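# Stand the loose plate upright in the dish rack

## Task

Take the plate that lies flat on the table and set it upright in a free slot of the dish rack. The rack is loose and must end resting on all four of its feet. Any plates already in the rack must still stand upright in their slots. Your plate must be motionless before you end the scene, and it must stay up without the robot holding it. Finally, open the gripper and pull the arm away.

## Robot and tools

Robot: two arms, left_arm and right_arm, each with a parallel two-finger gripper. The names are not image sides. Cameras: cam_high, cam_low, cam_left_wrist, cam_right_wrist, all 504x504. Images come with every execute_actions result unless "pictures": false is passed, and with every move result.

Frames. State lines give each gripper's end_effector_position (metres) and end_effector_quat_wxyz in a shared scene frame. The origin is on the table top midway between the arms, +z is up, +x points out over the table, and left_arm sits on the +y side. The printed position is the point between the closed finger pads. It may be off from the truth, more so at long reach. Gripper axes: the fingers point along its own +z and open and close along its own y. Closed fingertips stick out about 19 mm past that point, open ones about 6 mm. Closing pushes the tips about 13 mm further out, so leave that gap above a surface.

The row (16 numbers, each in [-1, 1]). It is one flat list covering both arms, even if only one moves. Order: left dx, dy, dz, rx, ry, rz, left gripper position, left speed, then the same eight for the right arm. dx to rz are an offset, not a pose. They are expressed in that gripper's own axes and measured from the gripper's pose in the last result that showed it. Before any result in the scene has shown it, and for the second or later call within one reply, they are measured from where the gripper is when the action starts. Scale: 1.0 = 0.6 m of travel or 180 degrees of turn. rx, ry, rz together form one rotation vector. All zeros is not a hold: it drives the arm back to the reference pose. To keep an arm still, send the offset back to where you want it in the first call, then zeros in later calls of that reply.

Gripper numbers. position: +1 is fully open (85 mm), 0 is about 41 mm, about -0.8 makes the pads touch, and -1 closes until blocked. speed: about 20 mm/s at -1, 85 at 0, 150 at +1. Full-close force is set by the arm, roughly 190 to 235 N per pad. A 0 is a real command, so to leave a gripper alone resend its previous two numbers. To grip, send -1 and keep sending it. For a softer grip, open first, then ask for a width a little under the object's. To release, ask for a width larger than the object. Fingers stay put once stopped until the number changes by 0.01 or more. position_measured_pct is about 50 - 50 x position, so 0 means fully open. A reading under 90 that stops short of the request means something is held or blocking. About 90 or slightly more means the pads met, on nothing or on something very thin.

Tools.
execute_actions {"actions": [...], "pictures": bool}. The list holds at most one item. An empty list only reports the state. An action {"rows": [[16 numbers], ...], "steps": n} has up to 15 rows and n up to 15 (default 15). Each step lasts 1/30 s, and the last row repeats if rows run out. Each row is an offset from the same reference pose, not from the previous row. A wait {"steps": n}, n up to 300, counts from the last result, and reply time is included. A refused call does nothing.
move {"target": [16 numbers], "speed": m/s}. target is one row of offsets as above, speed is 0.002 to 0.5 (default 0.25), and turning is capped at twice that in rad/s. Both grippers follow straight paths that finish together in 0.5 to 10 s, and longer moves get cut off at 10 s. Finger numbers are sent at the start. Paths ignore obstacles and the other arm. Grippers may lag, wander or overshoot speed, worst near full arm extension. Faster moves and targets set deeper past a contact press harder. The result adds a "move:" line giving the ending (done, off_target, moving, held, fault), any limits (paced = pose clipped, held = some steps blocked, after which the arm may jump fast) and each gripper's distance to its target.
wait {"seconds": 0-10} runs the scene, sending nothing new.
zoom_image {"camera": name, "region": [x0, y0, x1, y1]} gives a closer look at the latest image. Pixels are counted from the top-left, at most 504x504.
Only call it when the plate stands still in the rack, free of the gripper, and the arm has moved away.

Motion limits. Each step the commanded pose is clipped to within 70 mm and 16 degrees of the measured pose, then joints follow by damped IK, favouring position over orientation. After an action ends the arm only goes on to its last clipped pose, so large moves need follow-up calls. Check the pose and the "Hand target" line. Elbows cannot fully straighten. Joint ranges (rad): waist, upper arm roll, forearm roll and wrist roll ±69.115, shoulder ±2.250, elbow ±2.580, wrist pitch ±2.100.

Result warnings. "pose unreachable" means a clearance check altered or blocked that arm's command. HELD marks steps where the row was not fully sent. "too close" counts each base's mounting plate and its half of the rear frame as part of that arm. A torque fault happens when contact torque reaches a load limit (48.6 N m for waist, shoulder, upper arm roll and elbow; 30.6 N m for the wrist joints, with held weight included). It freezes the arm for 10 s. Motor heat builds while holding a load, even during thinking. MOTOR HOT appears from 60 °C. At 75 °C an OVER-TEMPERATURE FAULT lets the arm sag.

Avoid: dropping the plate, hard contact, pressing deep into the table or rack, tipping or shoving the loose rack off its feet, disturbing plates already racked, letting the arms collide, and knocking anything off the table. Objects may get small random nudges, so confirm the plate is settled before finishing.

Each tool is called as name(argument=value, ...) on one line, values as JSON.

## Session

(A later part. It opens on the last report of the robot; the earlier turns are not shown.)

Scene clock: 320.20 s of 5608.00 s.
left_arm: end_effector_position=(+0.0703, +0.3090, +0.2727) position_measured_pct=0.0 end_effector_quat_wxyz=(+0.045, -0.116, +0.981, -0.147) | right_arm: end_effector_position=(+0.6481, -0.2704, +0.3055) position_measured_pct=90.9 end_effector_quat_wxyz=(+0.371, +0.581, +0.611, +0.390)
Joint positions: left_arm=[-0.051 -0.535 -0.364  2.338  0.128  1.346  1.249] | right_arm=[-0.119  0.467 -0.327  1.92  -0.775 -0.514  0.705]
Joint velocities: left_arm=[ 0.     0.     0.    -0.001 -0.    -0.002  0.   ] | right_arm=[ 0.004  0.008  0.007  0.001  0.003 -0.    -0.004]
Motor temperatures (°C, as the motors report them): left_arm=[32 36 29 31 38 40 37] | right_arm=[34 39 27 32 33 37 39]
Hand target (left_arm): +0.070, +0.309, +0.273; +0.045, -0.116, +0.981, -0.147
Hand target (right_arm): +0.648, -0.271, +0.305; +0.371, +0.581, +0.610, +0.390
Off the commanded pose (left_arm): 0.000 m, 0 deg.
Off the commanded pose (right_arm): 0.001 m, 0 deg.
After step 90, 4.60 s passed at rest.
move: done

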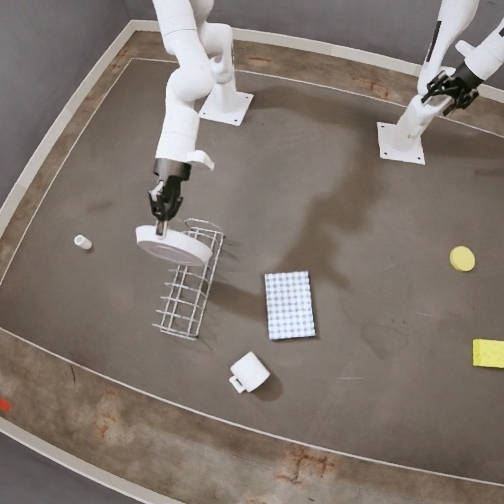

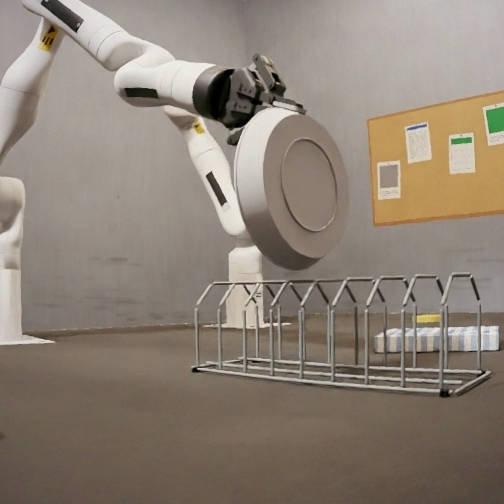

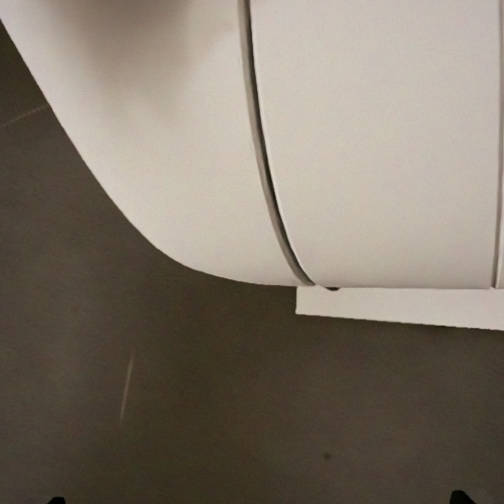

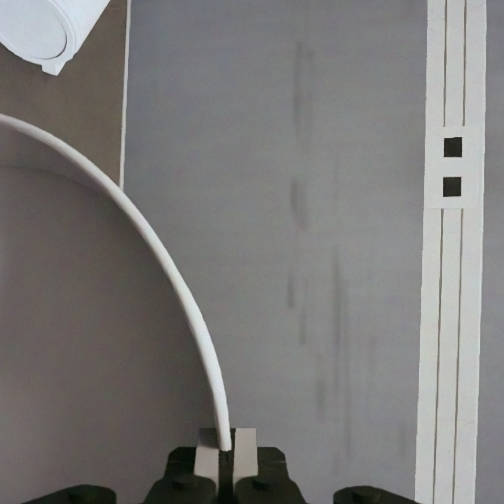

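move(target=[0,0,0,0,0,0,1,0, 0.025,0.0134,0.0287,0,0,0,-1,-0.5], speed=0.06)

zoom_image(camera="cam_low", region=[180, 100, 500, 410])

zoom_image(camera="cam_high", region=[125, 205, 245, 345])

Scene clock: 381.77 s of 5608.00 s.
left_arm: end_effector_position=(+0.0703, +0.3090, +0.2727) position_measured_pct=0.0 end_effector_quat_wxyz=(+0.045, -0.116, +0.981, -0.147) | right_arm: end_effector_position=(+0.6665, -0.2549, +0.3059) position_measured_pct=90.9 end_effector_quat_wxyz=(+0.371, +0.581, +0.610, +0.390)
Joint positions: left_arm=[-0.051 -0.535 -0.364  2.338  0.128  1.346  1.249] | right_arm=[-0.168  0.502 -0.298  1.849 -0.842 -0.502  0.765]
Joint velocities: left_arm=[-0.     0.    -0.     0.     0.     0.001 -0.   ] | right_arm=[-0.004  0.004 -0.004 -0.001 -0.001  0.     0.002]
Motor temperatures (°C, as the motors report them): left_arm=[32 36 29 31 38 40 37] | right_arm=[34 39 27 32 33 37 39]
Hand target (left_arm): +0.070, +0.309, +0.273; +0.045, -0.116, +0.981, -0.147
Hand target (right_arm): +0.666, -0.255, +0.306; +0.371, +0.581, +0.611, +0.390
Off the commanded pose (left_arm): 0.000 m, 0 deg.
Off the commanded pose (right_arm): 0.001 m, 0 deg.
After step 90, 57.83 s passed at rest.
move: done

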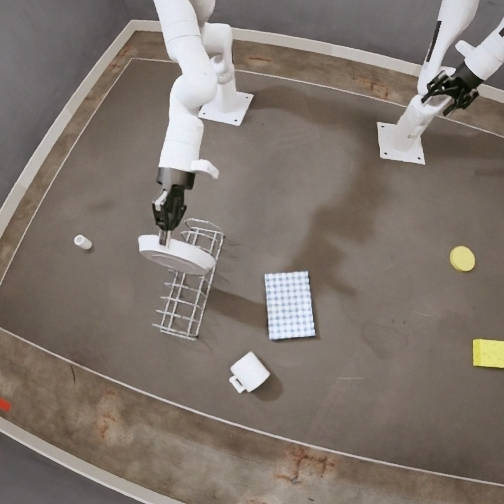

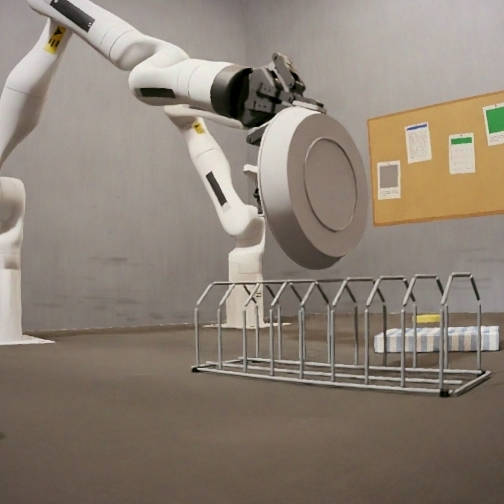

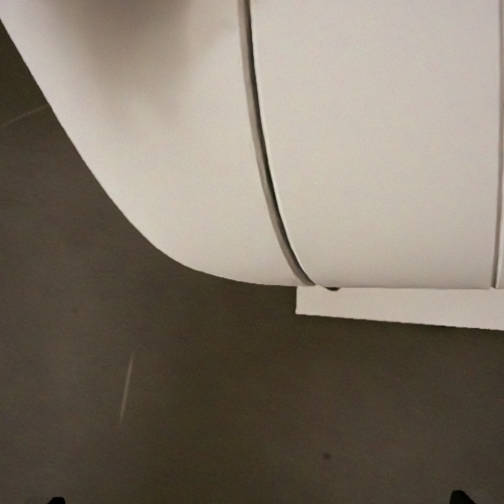

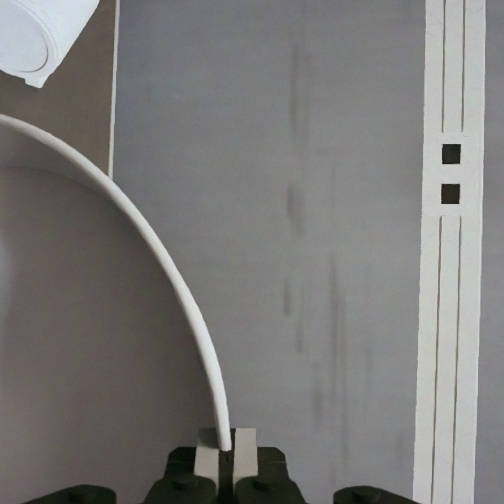

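Region (180, 100, 500, 410) of cam_low's 504x504 image, scaled by 1.575, with more detail than that image has; it fills the top 488 rows of this view, and the rest is white.

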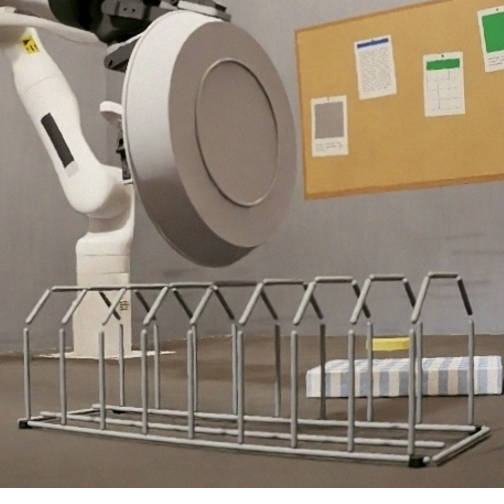

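Region (125, 205, 245, 345) of cam_high's 504x504 image, scaled by 3.600, with more detail than that image has; it fills the left 432 columns of this view, and the rest is white.

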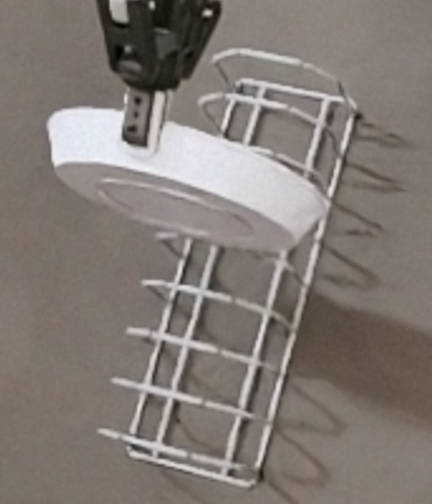

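move(target=[0,0,0,0,0,0,1,0, 0,-0.0406,0.0116,0,0,0,-1,-0.5], speed=0.04)

zoom_image(camera="cam_low", region=[240, 220, 400, 340])

zoom_image(camera="cam_high", region=[135, 215, 235, 305])

Scene clock: 398.57 s of 5608.00 s.
left_arm: end_effector_position=(+0.0703, +0.3090, +0.2727) position_measured_pct=0.0 end_effector_quat_wxyz=(+0.045, -0.116, +0.981, -0.147) | right_arm: end_effector_position=(+0.6629, -0.2549, +0.2827) position_measured_pct=90.9 end_effector_quat_wxyz=(+0.372, +0.580, +0.610, +0.391)
Joint positions: left_arm=[-0.051 -0.535 -0.364  2.338  0.128  1.346  1.249] | right_arm=[-0.145  0.544 -0.336  1.888 -0.759 -0.573  0.69 ]
Joint velocities: left_arm=[-0.     0.     0.    -0.001  0.     0.002  0.   ] | right_arm=[ 0.001  0.    -0.     0.     0.001 -0.    -0.001]
Motor temperatures (°C, as the motors report them): left_arm=[32 36 29 31 38 40 37] | right_arm=[34 39 27 32 33 37 39]
Hand target (left_arm): +0.070, +0.309, +0.273; +0.045, -0.116, +0.981, -0.147
Hand target (right_arm): +0.663, -0.255, +0.281; +0.371, +0.581, +0.610, +0.390
Off the commanded pose (left_arm): 0.000 m, 0 deg.
Off the commanded pose (right_arm): 0.002 m, 0 deg.
After step 90, 12.93 s passed at rest.
move: done

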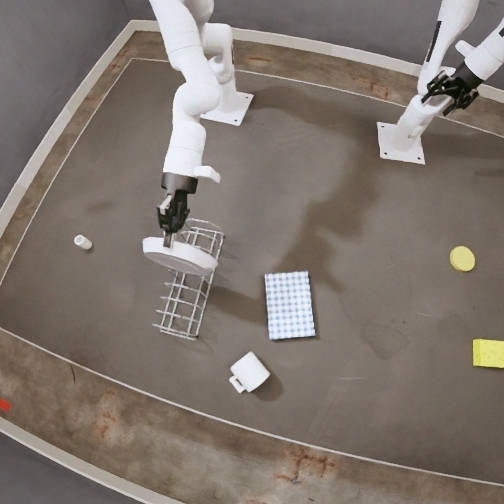

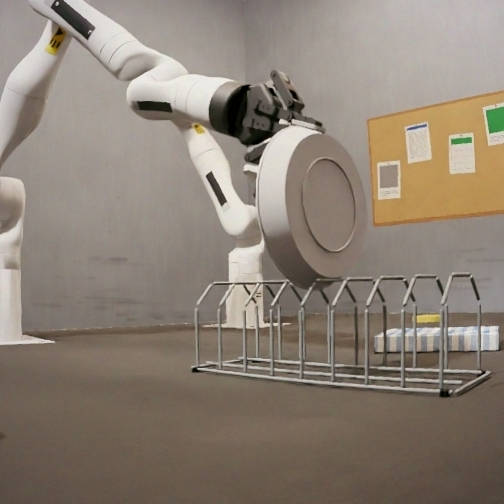

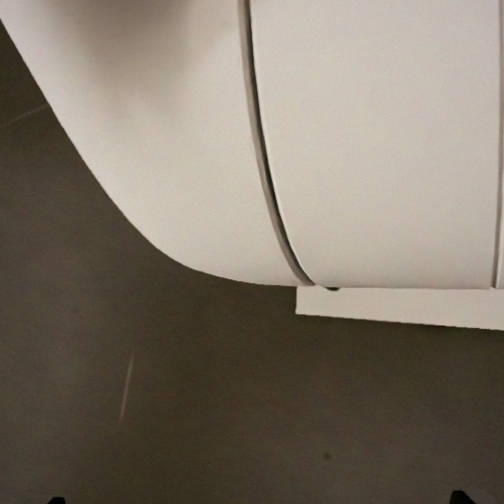

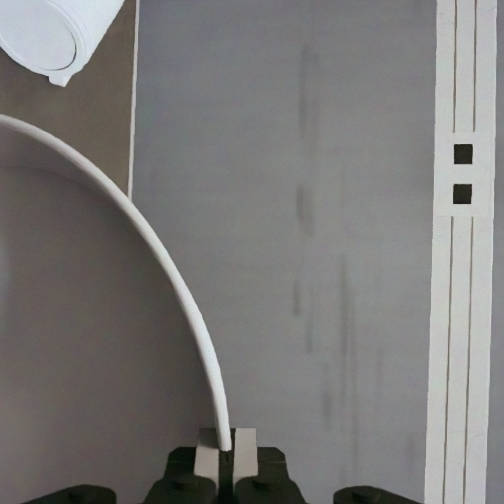

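Region (240, 220, 400, 340) of cam_low's 504x504 image, scaled by 3.150, with more detail than that image has; it fills the top 378 rows of this view, and the rest is white.

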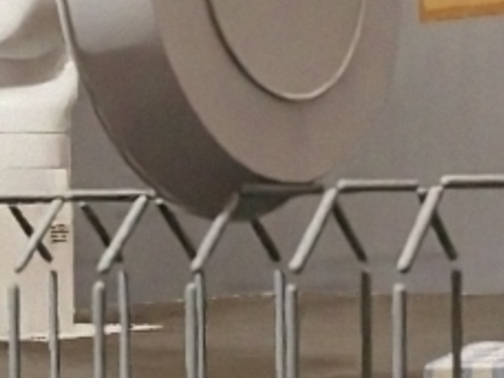

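Region (135, 215, 235, 305) of cam_high's 504x504 image, scaled by 5.040, with more detail than that image has; it fills the top 454 rows of this view, and the rest is white.

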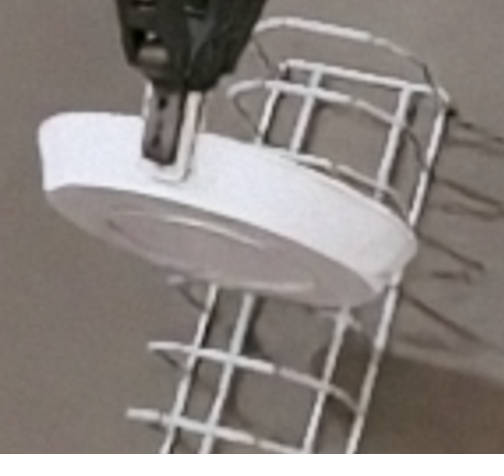

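move(target=[0,0,0,0,0,0,1,0, 0,-0.0049,-0.0106,0,0,0,-1,-0.5], speed=0.02)

zoom_image(camera="cam_low", region=[240, 220, 400, 340])

zoom_image(camera="cam_high", region=[135, 215, 235, 305])

Scene clock: 413.30 s of 5608.00 s.
left_arm: end_effector_position=(+0.0703, +0.3090, +0.2727) position_measured_pct=0.0 end_effector_quat_wxyz=(+0.045, -0.116, +0.981, -0.147) | right_arm: end_effector_position=(+0.6559, -0.2552, +0.2825) position_measured_pct=90.9 end_effector_quat_wxyz=(+0.372, +0.580, +0.610, +0.391)
Joint positions: left_arm=[-0.051 -0.535 -0.364  2.338  0.128  1.346  1.249] | right_arm=[-0.144  0.534 -0.342  1.91  -0.755 -0.585  0.679]
Joint velocities: left_arm=[ 0. -0. -0.  0. -0.  0.  0.] | right_arm=[ 0.    -0.001  0.     0.    -0.    -0.001 -0.001]
Motor temperatures (°C, as the motors report them): left_arm=[32 36 29 31 38 40 37] | right_arm=[34 39 27 32 33 37 39]
Hand target (left_arm): +0.070, +0.309, +0.273; +0.045, -0.116, +0.981, -0.147
Hand target (right_arm): +0.656, -0.255, +0.283; +0.372, +0.580, +0.610, +0.391
Off the commanded pose (left_arm): 0.000 m, 0 deg.
Off the commanded pose (right_arm): 0.000 m, 0 deg.
After step 90, 11.03 s passed at rest.
move: done

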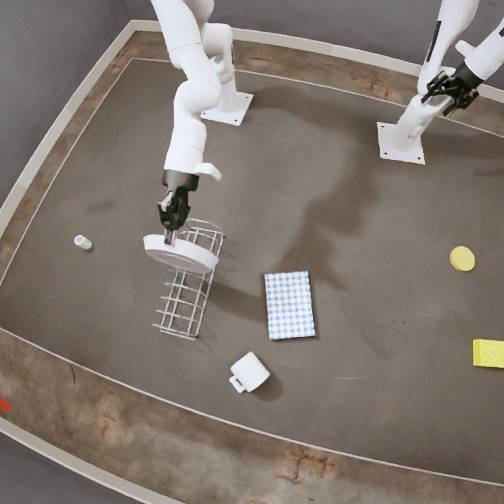

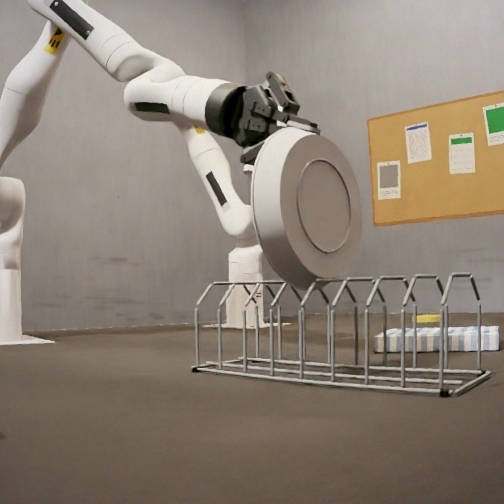

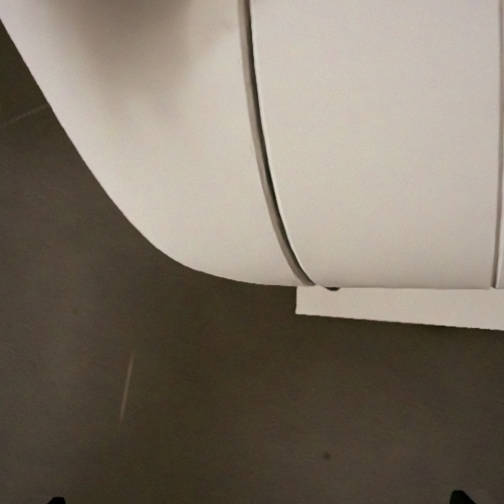

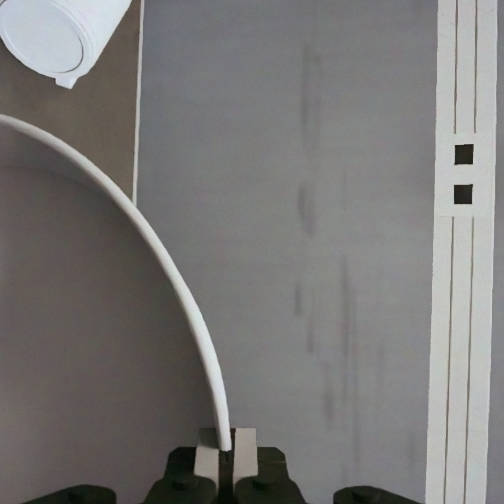

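Region (240, 220, 400, 340) of cam_low's 504x504 image, scaled by 3.150, with more detail than that image has; it fills the top 378 rows of this view, and the rest is white.

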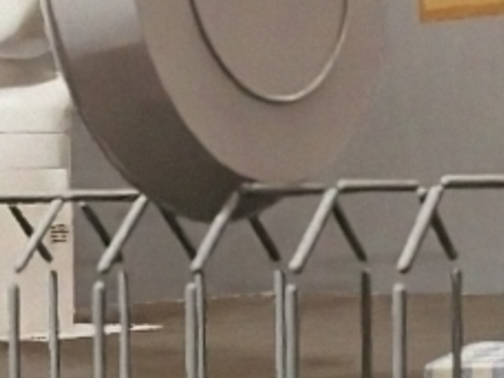

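Region (135, 215, 235, 305) of cam_high's 504x504 image, scaled by 5.040, with more detail than that image has; it fills the top 454 rows of this view, and the rest is white.

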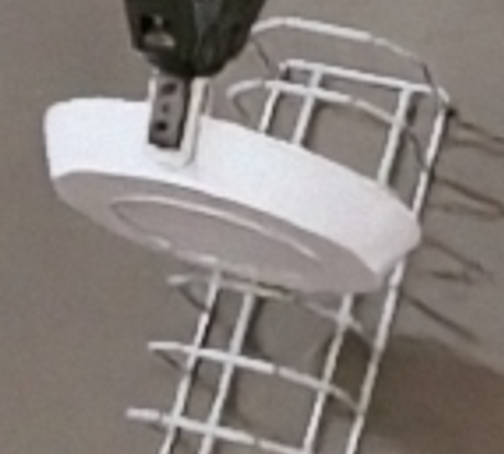

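move(target=[0,0,0,0,0,0,1,0, 0,-0.0021,-0.0045,0,0,0,-1,-0.5], speed=0.02)

move(target=[0,0,0,0,0,0,1,0, 0,-0.0227,0.0106,0,0,0,-1,-0.5], speed=0.02)

zoom_image(camera="cam_low", region=[240, 220, 400, 340])

zoom_image(camera="cam_high", region=[135, 215, 235, 305])

Scene clock: 421.83 s of 5608.00 s.
left_arm: end_effector_position=(+0.0703, +0.3090, +0.2727) position_measured_pct=0.0 end_effector_quat_wxyz=(+0.045, -0.116, +0.981, -0.147) | right_arm: end_effector_position=(+0.6529, -0.2554, +0.2825) position_measured_pct=90.9 end_effector_quat_wxyz=(+0.372, +0.580, +0.610, +0.391)
Joint positions: left_arm=[-0.051 -0.535 -0.364  2.338  0.128  1.346  1.249] | right_arm=[-0.143  0.529 -0.344  1.92  -0.753 -0.59   0.675]
Joint velocities: left_arm=[ 0.     0.    -0.     0.     0.    -0.001  0.   ] | right_arm=[-0.    -0.001  0.    -0.     0.    -0.     0.   ]
Motor temperatures (°C, as the motors report them): left_arm=[32 36 29 31 38 40 37] | right_arm=[34 39 27 32 33 37 39]
Hand target (left_arm): +0.070, +0.309, +0.273; +0.045, -0.116, +0.981, -0.147
Hand target (right_arm): +0.653, -0.255, +0.282; +0.372, +0.580, +0.610, +0.391
Off the commanded pose (left_arm): 0.000 m, 0 deg.
Off the commanded pose (right_arm): 0.000 m, 0 deg.
After step 90, 4.83 s passed at rest.
move: done

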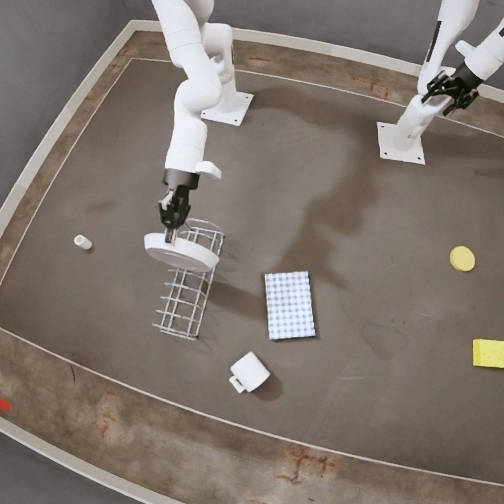

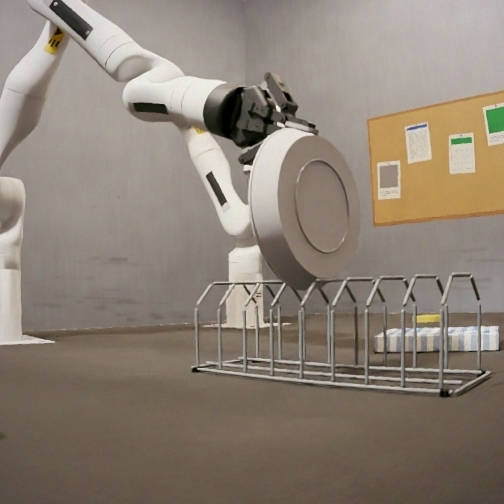

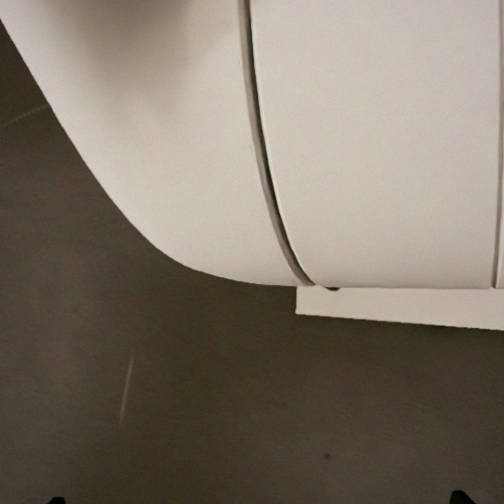

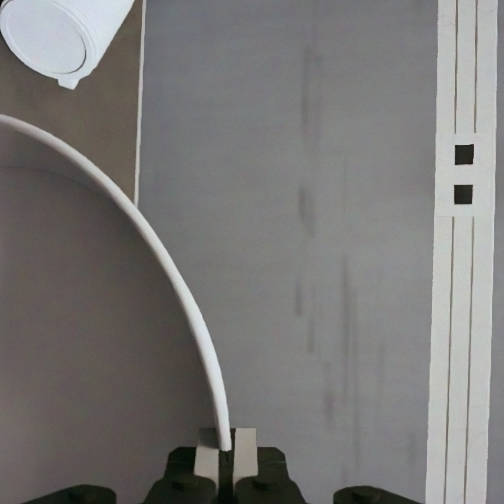

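Scene clock: 422.80 s of 5608.00 s.
left_arm: end_effector_position=(+0.0703, +0.3090, +0.2727) position_measured_pct=0.0 end_effector_quat_wxyz=(+0.045, -0.116, +0.981, -0.147) | right_arm: end_effector_position=(+0.6530, -0.2553, +0.2676) position_measured_pct=90.9 end_effector_quat_wxyz=(+0.372, +0.580, +0.610, +0.391)
Joint positions: left_arm=[-0.051 -0.535 -0.364  2.338  0.128  1.346  1.249] | right_arm=[-0.134  0.561 -0.359  1.933 -0.713 -0.629  0.641]
Joint velocities: left_arm=[ 0.001  0.    -0.    -0.     0.     0.001  0.   ] | right_arm=[ 0.     0.002  0.001 -0.    -0.     0.001 -0.001]
Motor temperatures (°C, as the motors report them): left_arm=[32 36 29 31 38 40 37] | right_arm=[34 39 27 32 33 37 39]
Hand target (left_arm): +0.070, +0.309, +0.273; +0.045, -0.116, +0.981, -0.147
Hand target (right_arm): +0.653, -0.255, +0.267; +0.372, +0.581, +0.610, +0.391
Off the commanded pose (left_arm): 0.000 m, 0 deg.
Off the commanded pose (right_arm): 0.000 m, 0 deg.
move: done

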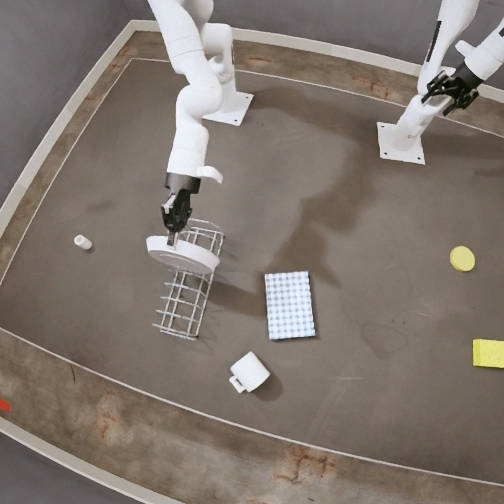

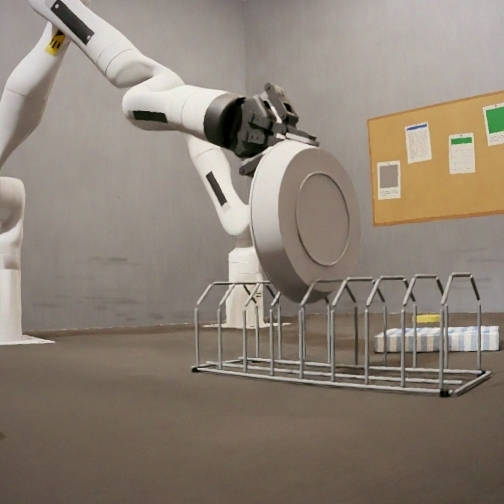

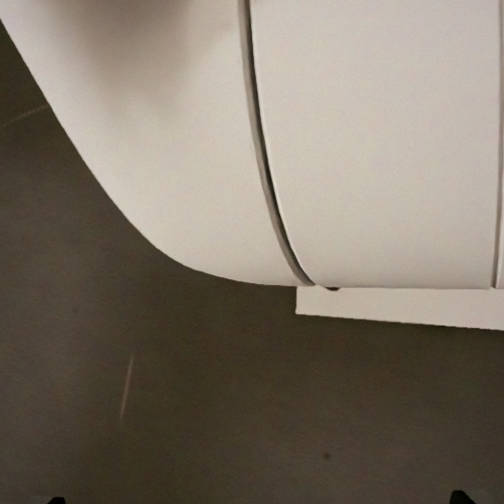

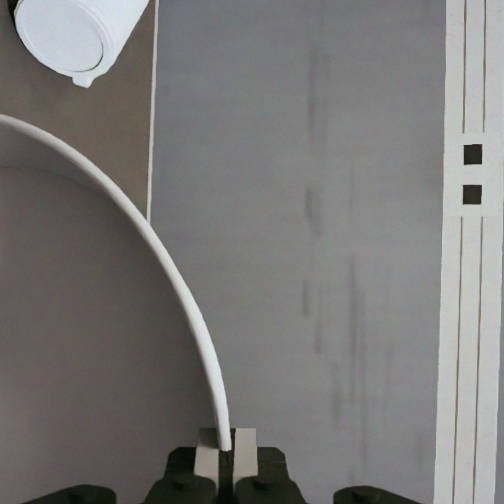

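Region (240, 220, 400, 340) of cam_low's 504x504 image, scaled by 3.150, with more detail than that image has; it fills the top 378 rows of this view, and the rest is white.

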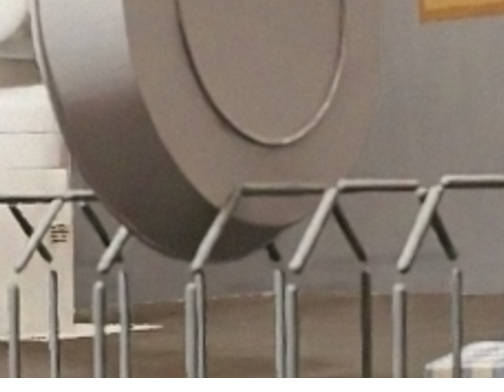

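Region (135, 215, 235, 305) of cam_high's 504x504 image, scaled by 5.040, with more detail than that image has; it fills the top 454 rows of this view, and the rest is white.

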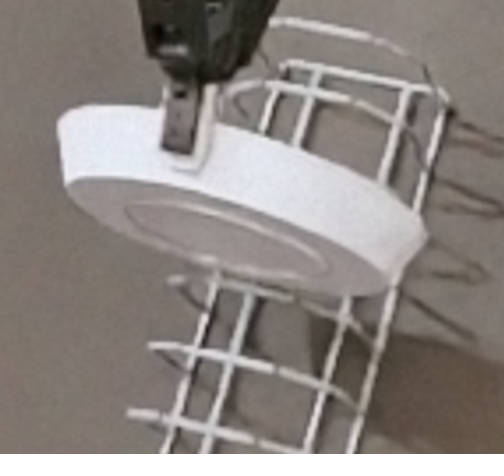

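move(target=[0,0,0,0,0,0,1,0, 0.0067,-0.0604,0.0282,0,0,0,-1,-0.5], speed=0.03)

zoom_image(camera="cam_low", region=[200, 200, 440, 400])

zoom_image(camera="cam_high", region=[135, 215, 235, 305])

Scene clock: 433.47 s of 5608.00 s.
left_arm: end_effector_position=(+0.0703, +0.3090, +0.2727) position_measured_pct=0.0 end_effector_quat_wxyz=(+0.045, -0.116, +0.981, -0.147) | right_arm: end_effector_position=(+0.6532, -0.2513, +0.2279) position_measured_pct=90.9 end_effector_quat_wxyz=(+0.372, +0.580, +0.610, +0.391)
Joint positions: left_arm=[-0.051 -0.535 -0.364  2.338  0.128  1.346  1.249] | right_arm=[-0.13   0.652 -0.383  1.959 -0.634 -0.735  0.573]
Joint velocities: left_arm=[-0.  0. -0. -0.  0.  0.  0.] | right_arm=[-0.     0.004  0.001  0.     0.     0.    -0.   ]
Motor temperatures (°C, as the motors report them): left_arm=[32 36 29 31 38 40 37] | right_arm=[34 39 27 32 33 37 39]
Hand target (left_arm): +0.070, +0.309, +0.273; +0.045, -0.116, +0.981, -0.147
Hand target (right_arm): +0.653, -0.251, +0.228; +0.372, +0.580, +0.610, +0.391
Off the commanded pose (left_arm): 0.000 m, 0 deg.
Off the commanded pose (right_arm): 0.000 m, 0 deg.
After step 90, 6.10 s passed at rest.
move: done

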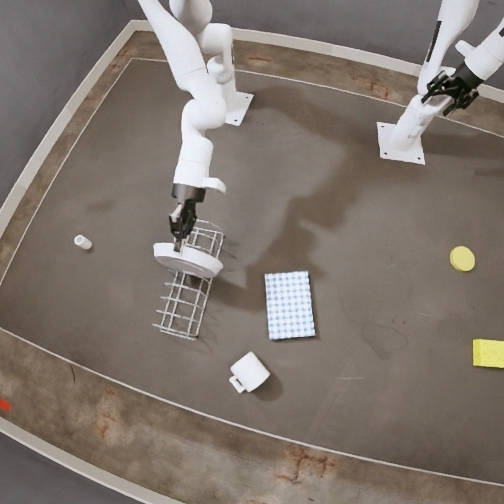

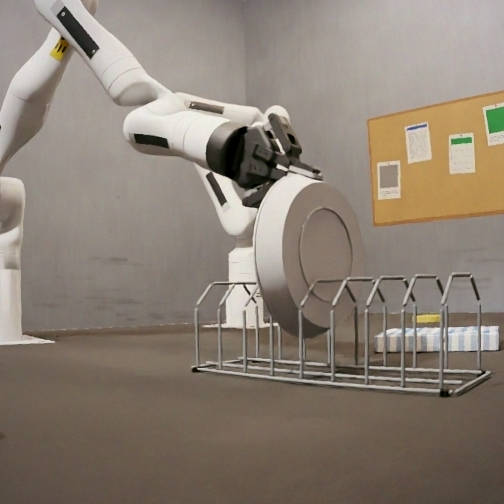

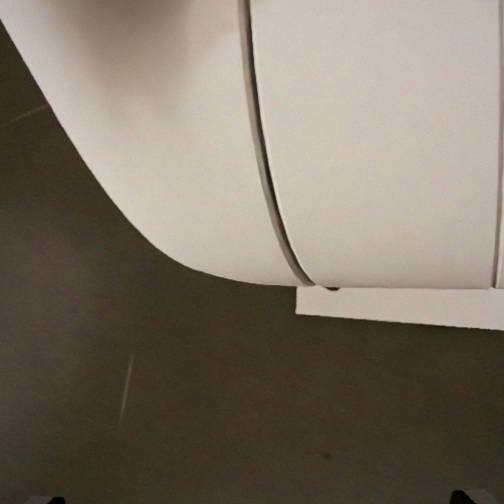

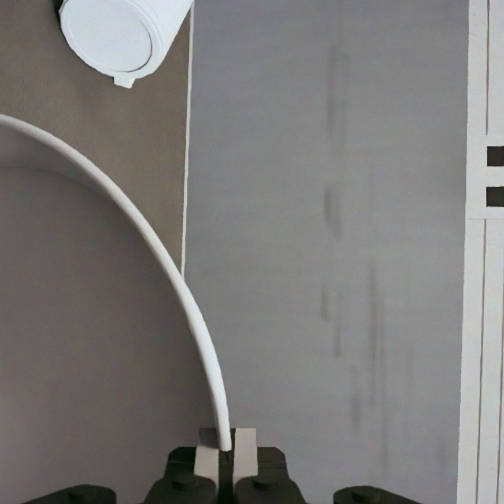

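Region (200, 200, 440, 400) of cam_low's 504x504 image, scaled by 2.100, with more detail than that image has.

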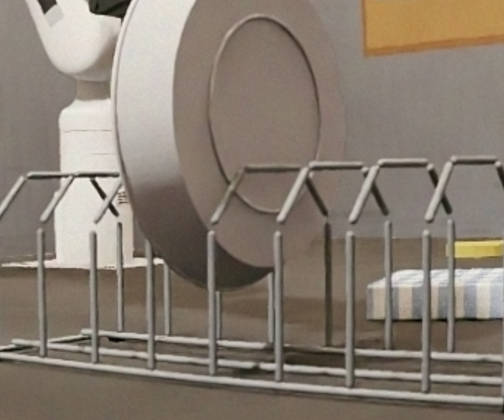

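Region (135, 215, 235, 305) of cam_high's 504x504 image, scaled by 5.040, with more detail than that image has; it fills the top 454 rows of this view, and the rest is white.

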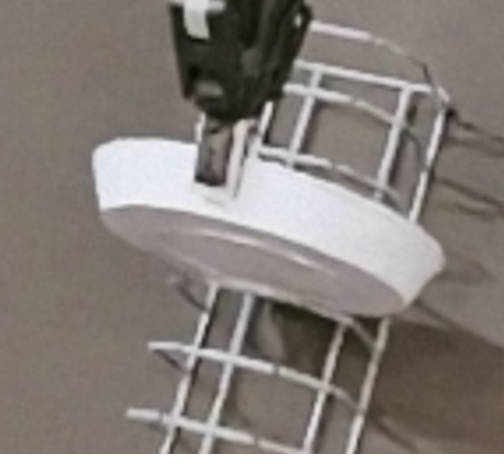

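move(target=[0,0,0,0,0,0,1,0, 0,-0.0453,0.0206,0,0,0,-1,-0.5], speed=0.03)

zoom_image(camera="cam_low", region=[220, 260, 420, 400])

zoom_image(camera="cam_high", region=[135, 215, 235, 305])

Scene clock: 442.90 s of 5608.00 s.
left_arm: end_effector_position=(+0.0703, +0.3090, +0.2727) position_measured_pct=0.0 end_effector_quat_wxyz=(+0.045, -0.116, +0.981, -0.147) | right_arm: end_effector_position=(+0.6532, -0.2513, +0.1984) position_measured_pct=90.9 end_effector_quat_wxyz=(+0.372, +0.580, +0.610, +0.391)
Joint positions: left_arm=[-0.051 -0.535 -0.364  2.338  0.128  1.346  1.249] | right_arm=[-0.125  0.722 -0.394  1.973 -0.578 -0.808  0.529]
Joint velocities: left_arm=[-0.001  0.     0.    -0.     0.    -0.001 -0.   ] | right_arm=[-0.     0.004  0.    -0.     0.    -0.001 -0.001]
Motor temperatures (°C, as the motors report them): left_arm=[32 36 29 31 38 40 37] | right_arm=[34 39 27 32 33 37 39]
Hand target (left_arm): +0.070, +0.309, +0.273; +0.045, -0.116, +0.981, -0.147
Hand target (right_arm): +0.653, -0.251, +0.198; +0.372, +0.580, +0.610, +0.391
Off the commanded pose (left_arm): 0.000 m, 0 deg.
Off the commanded pose (right_arm): 0.000 m, 0 deg.
After step 90, 5.23 s passed at rest.
move: done

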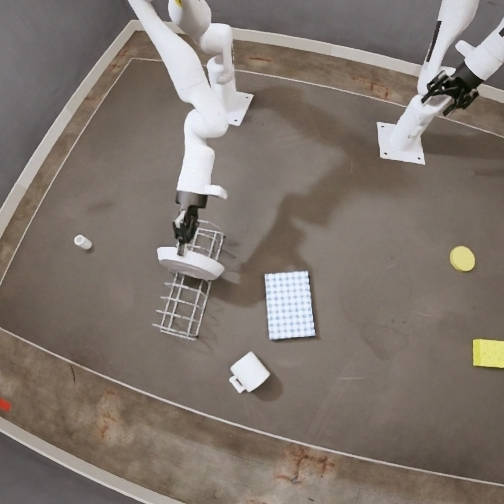

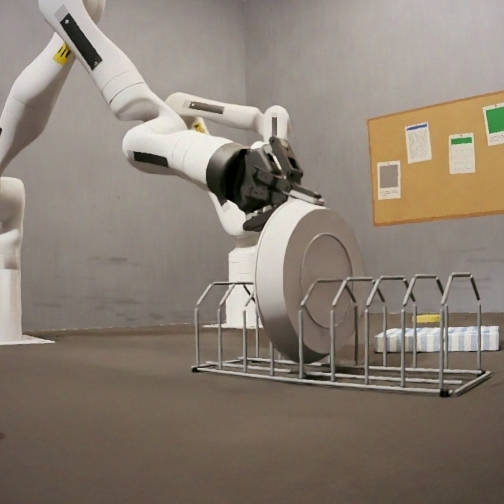

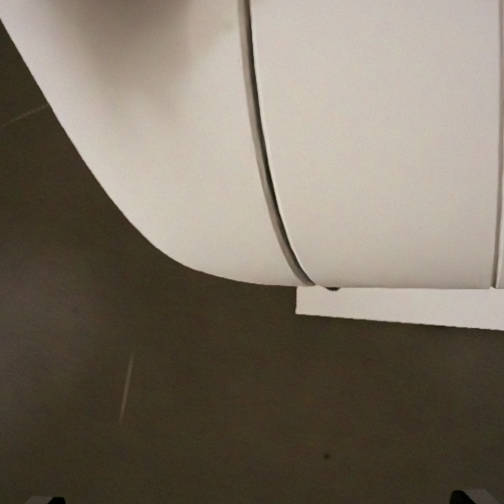

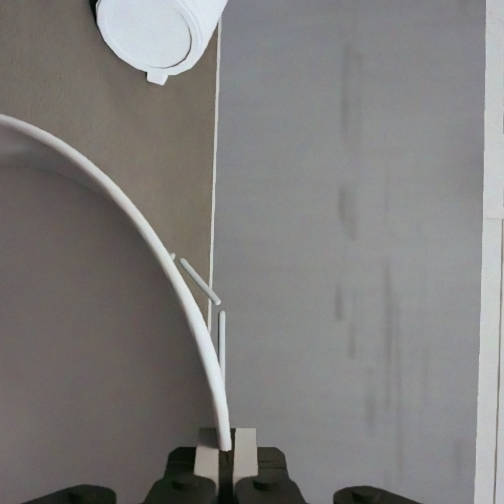

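Region (220, 260, 420, 400) of cam_low's 504x504 image, scaled by 2.520, with more detail than that image has; it fills the top 353 rows of this view, and the rest is white.

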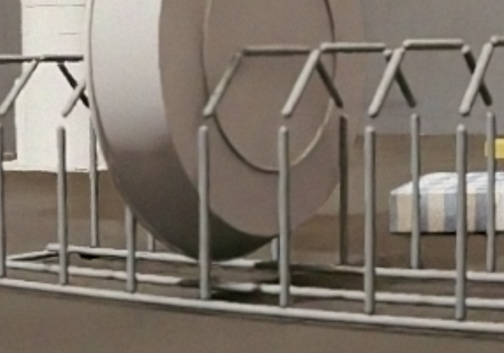

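Region (135, 215, 235, 305) of cam_high's 504x504 image, scaled by 5.040, with more detail than that image has; it fills the top 454 rows of this view, and the rest is white.

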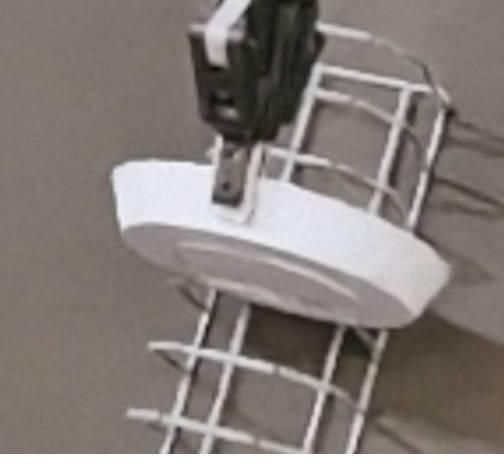

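move(target=[0,0,0,0,0,0,1,0, 0,-0.0106,0.0047,0,0,0,-1,-0.5], speed=0.01)

zoom_image(camera="cam_low", region=[220, 260, 420, 400])

Scene clock: 450.90 s of 5608.00 s.
left_arm: end_effector_position=(+0.0703, +0.3090, +0.2727) position_measured_pct=0.0 end_effector_quat_wxyz=(+0.045, -0.116, +0.981, -0.147) | right_arm: end_effector_position=(+0.6537, -0.2514, +0.1930) position_measured_pct=90.9 end_effector_quat_wxyz=(+0.373, +0.580, +0.609, +0.392)
Joint positions: left_arm=[-0.051 -0.535 -0.364  2.338  0.128  1.346  1.249] | right_arm=[-0.124  0.737 -0.395  1.975 -0.566 -0.826  0.52 ]
Joint velocities: left_arm=[ 0.001  0.    -0.    -0.001 -0.     0.001 -0.   ] | right_arm=[-0.     0.    -0.001  0.     0.001 -0.001  0.001]
Motor temperatures (°C, as the motors report them): left_arm=[32 36 29 31 38 40 37] | right_arm=[34 39 27 32 33 37 39]
Hand target (left_arm): +0.070, +0.309, +0.273; +0.045, -0.116, +0.981, -0.147
Hand target (right_arm): +0.653, -0.251, +0.191; +0.372, +0.580, +0.610, +0.391
Off the commanded pose (left_arm): 0.000 m, 0 deg.
Off the commanded pose (right_arm): 0.002 m, 0 deg.
After step 90, 4.10 s passed at rest.
move: done

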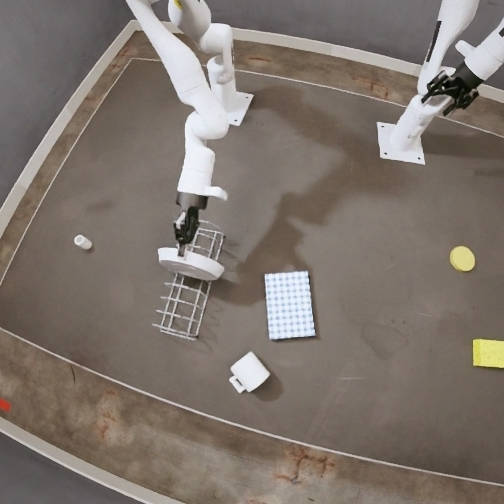

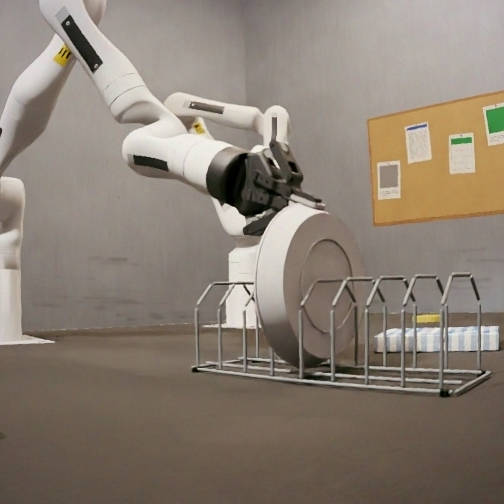

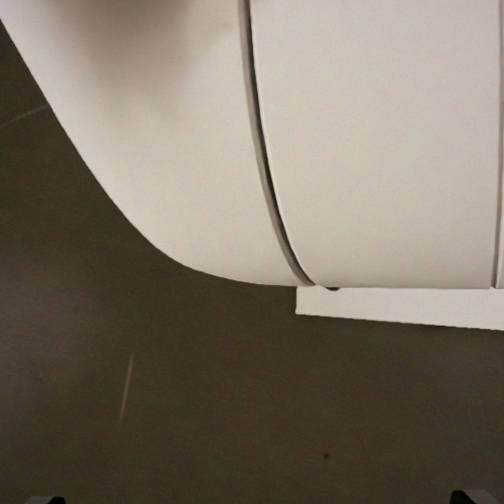

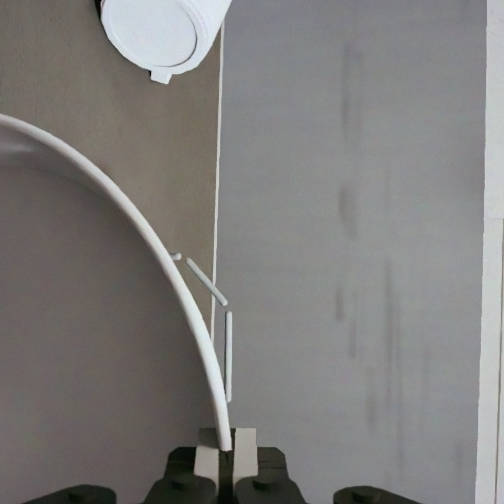

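Region (220, 260, 420, 400) of cam_low's 504x504 image, scaled by 2.520, with more detail than that image has; it fills the top 353 rows of this view, and the rest is white.

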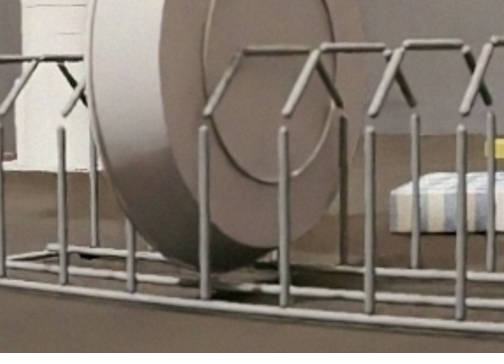

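move(target=[0,0,0,0,0,0,1,0, 0,0,0,0,0,0,-0.25,-0.6], speed=0.01)

zoom_image(camera="cam_low", region=[180, 130, 500, 410])

Scene clock: 456.93 s of 5608.00 s.
left_arm: end_effector_position=(+0.0703, +0.3090, +0.2727) position_measured_pct=0.0 end_effector_quat_wxyz=(+0.045, -0.116, +0.981, -0.147) | right_arm: end_effector_position=(+0.6537, -0.2514, +0.1930) position_measured_pct=62.3 end_effector_quat_wxyz=(+0.373, +0.580, +0.609, +0.392)
Joint positions: left_arm=[-0.051 -0.535 -0.364  2.338  0.128  1.346  1.249] | right_arm=[-0.124  0.737 -0.395  1.975 -0.566 -0.826  0.52 ]
Joint velocities: left_arm=[-0.    -0.    -0.     0.001  0.     0.002 -0.   ] | right_arm=[ 0.    -0.     0.    -0.     0.001 -0.    -0.   ]
Motor temperatures (°C, as the motors report them): left_arm=[32 36 29 31 38 40 37] | right_arm=[34 39 27 32 33 37 39]
Hand target (left_arm): +0.070, +0.309, +0.273; +0.045, -0.116, +0.981, -0.147
Hand target (right_arm): +0.654, -0.251, +0.193; +0.373, +0.580, +0.609, +0.392
Off the commanded pose (left_arm): 0.000 m, 0 deg.
Off the commanded pose (right_arm): 0.000 m, 0 deg.
After step 90, 2.10 s passed at rest.
move: done

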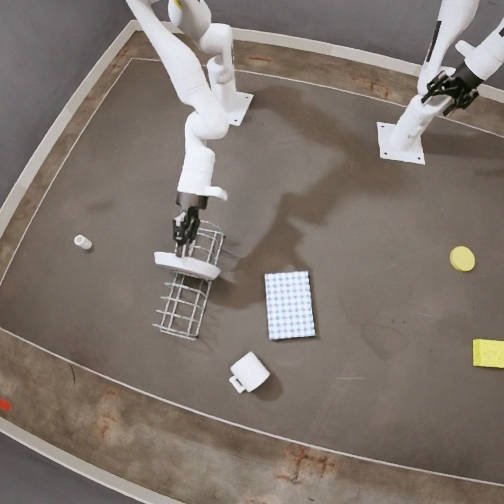

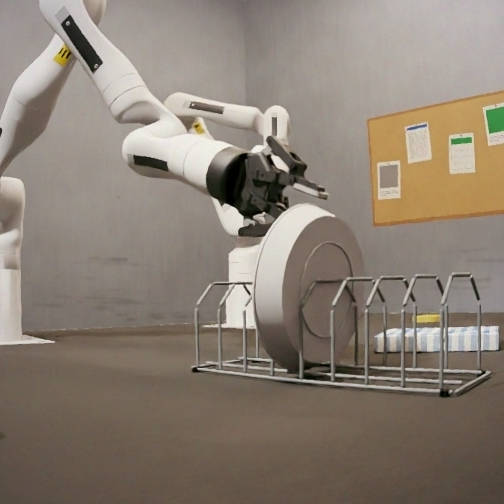

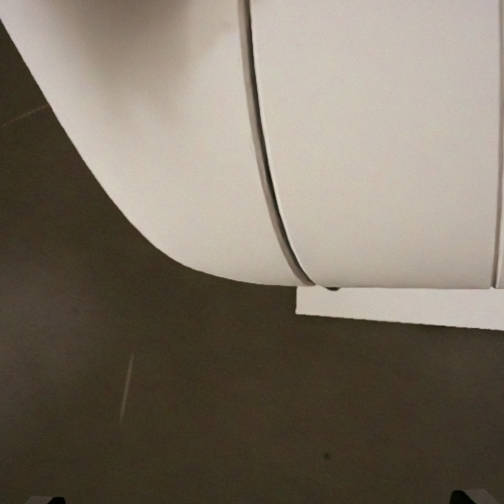

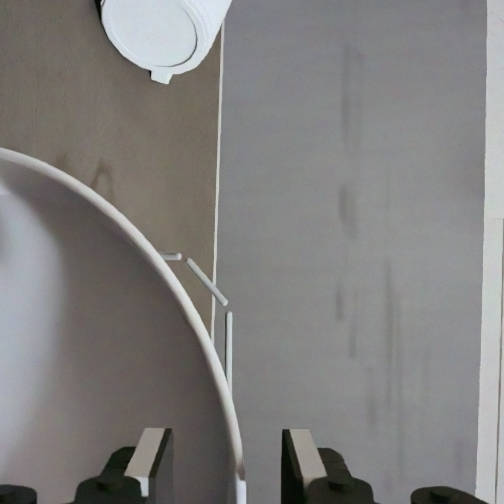

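Region (180, 130, 500, 410) of cam_low's 504x504 image, scaled by 1.575, with more detail than that image has; it fills the top 441 rows of this view, and the rest is white.

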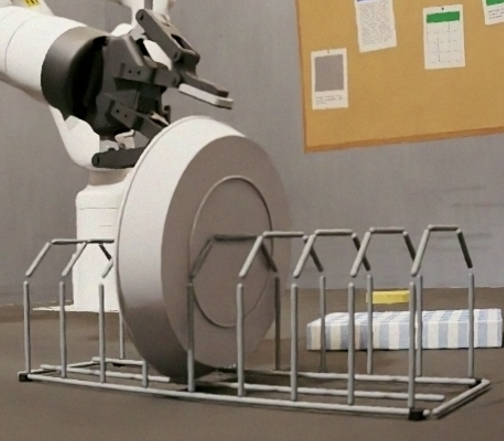

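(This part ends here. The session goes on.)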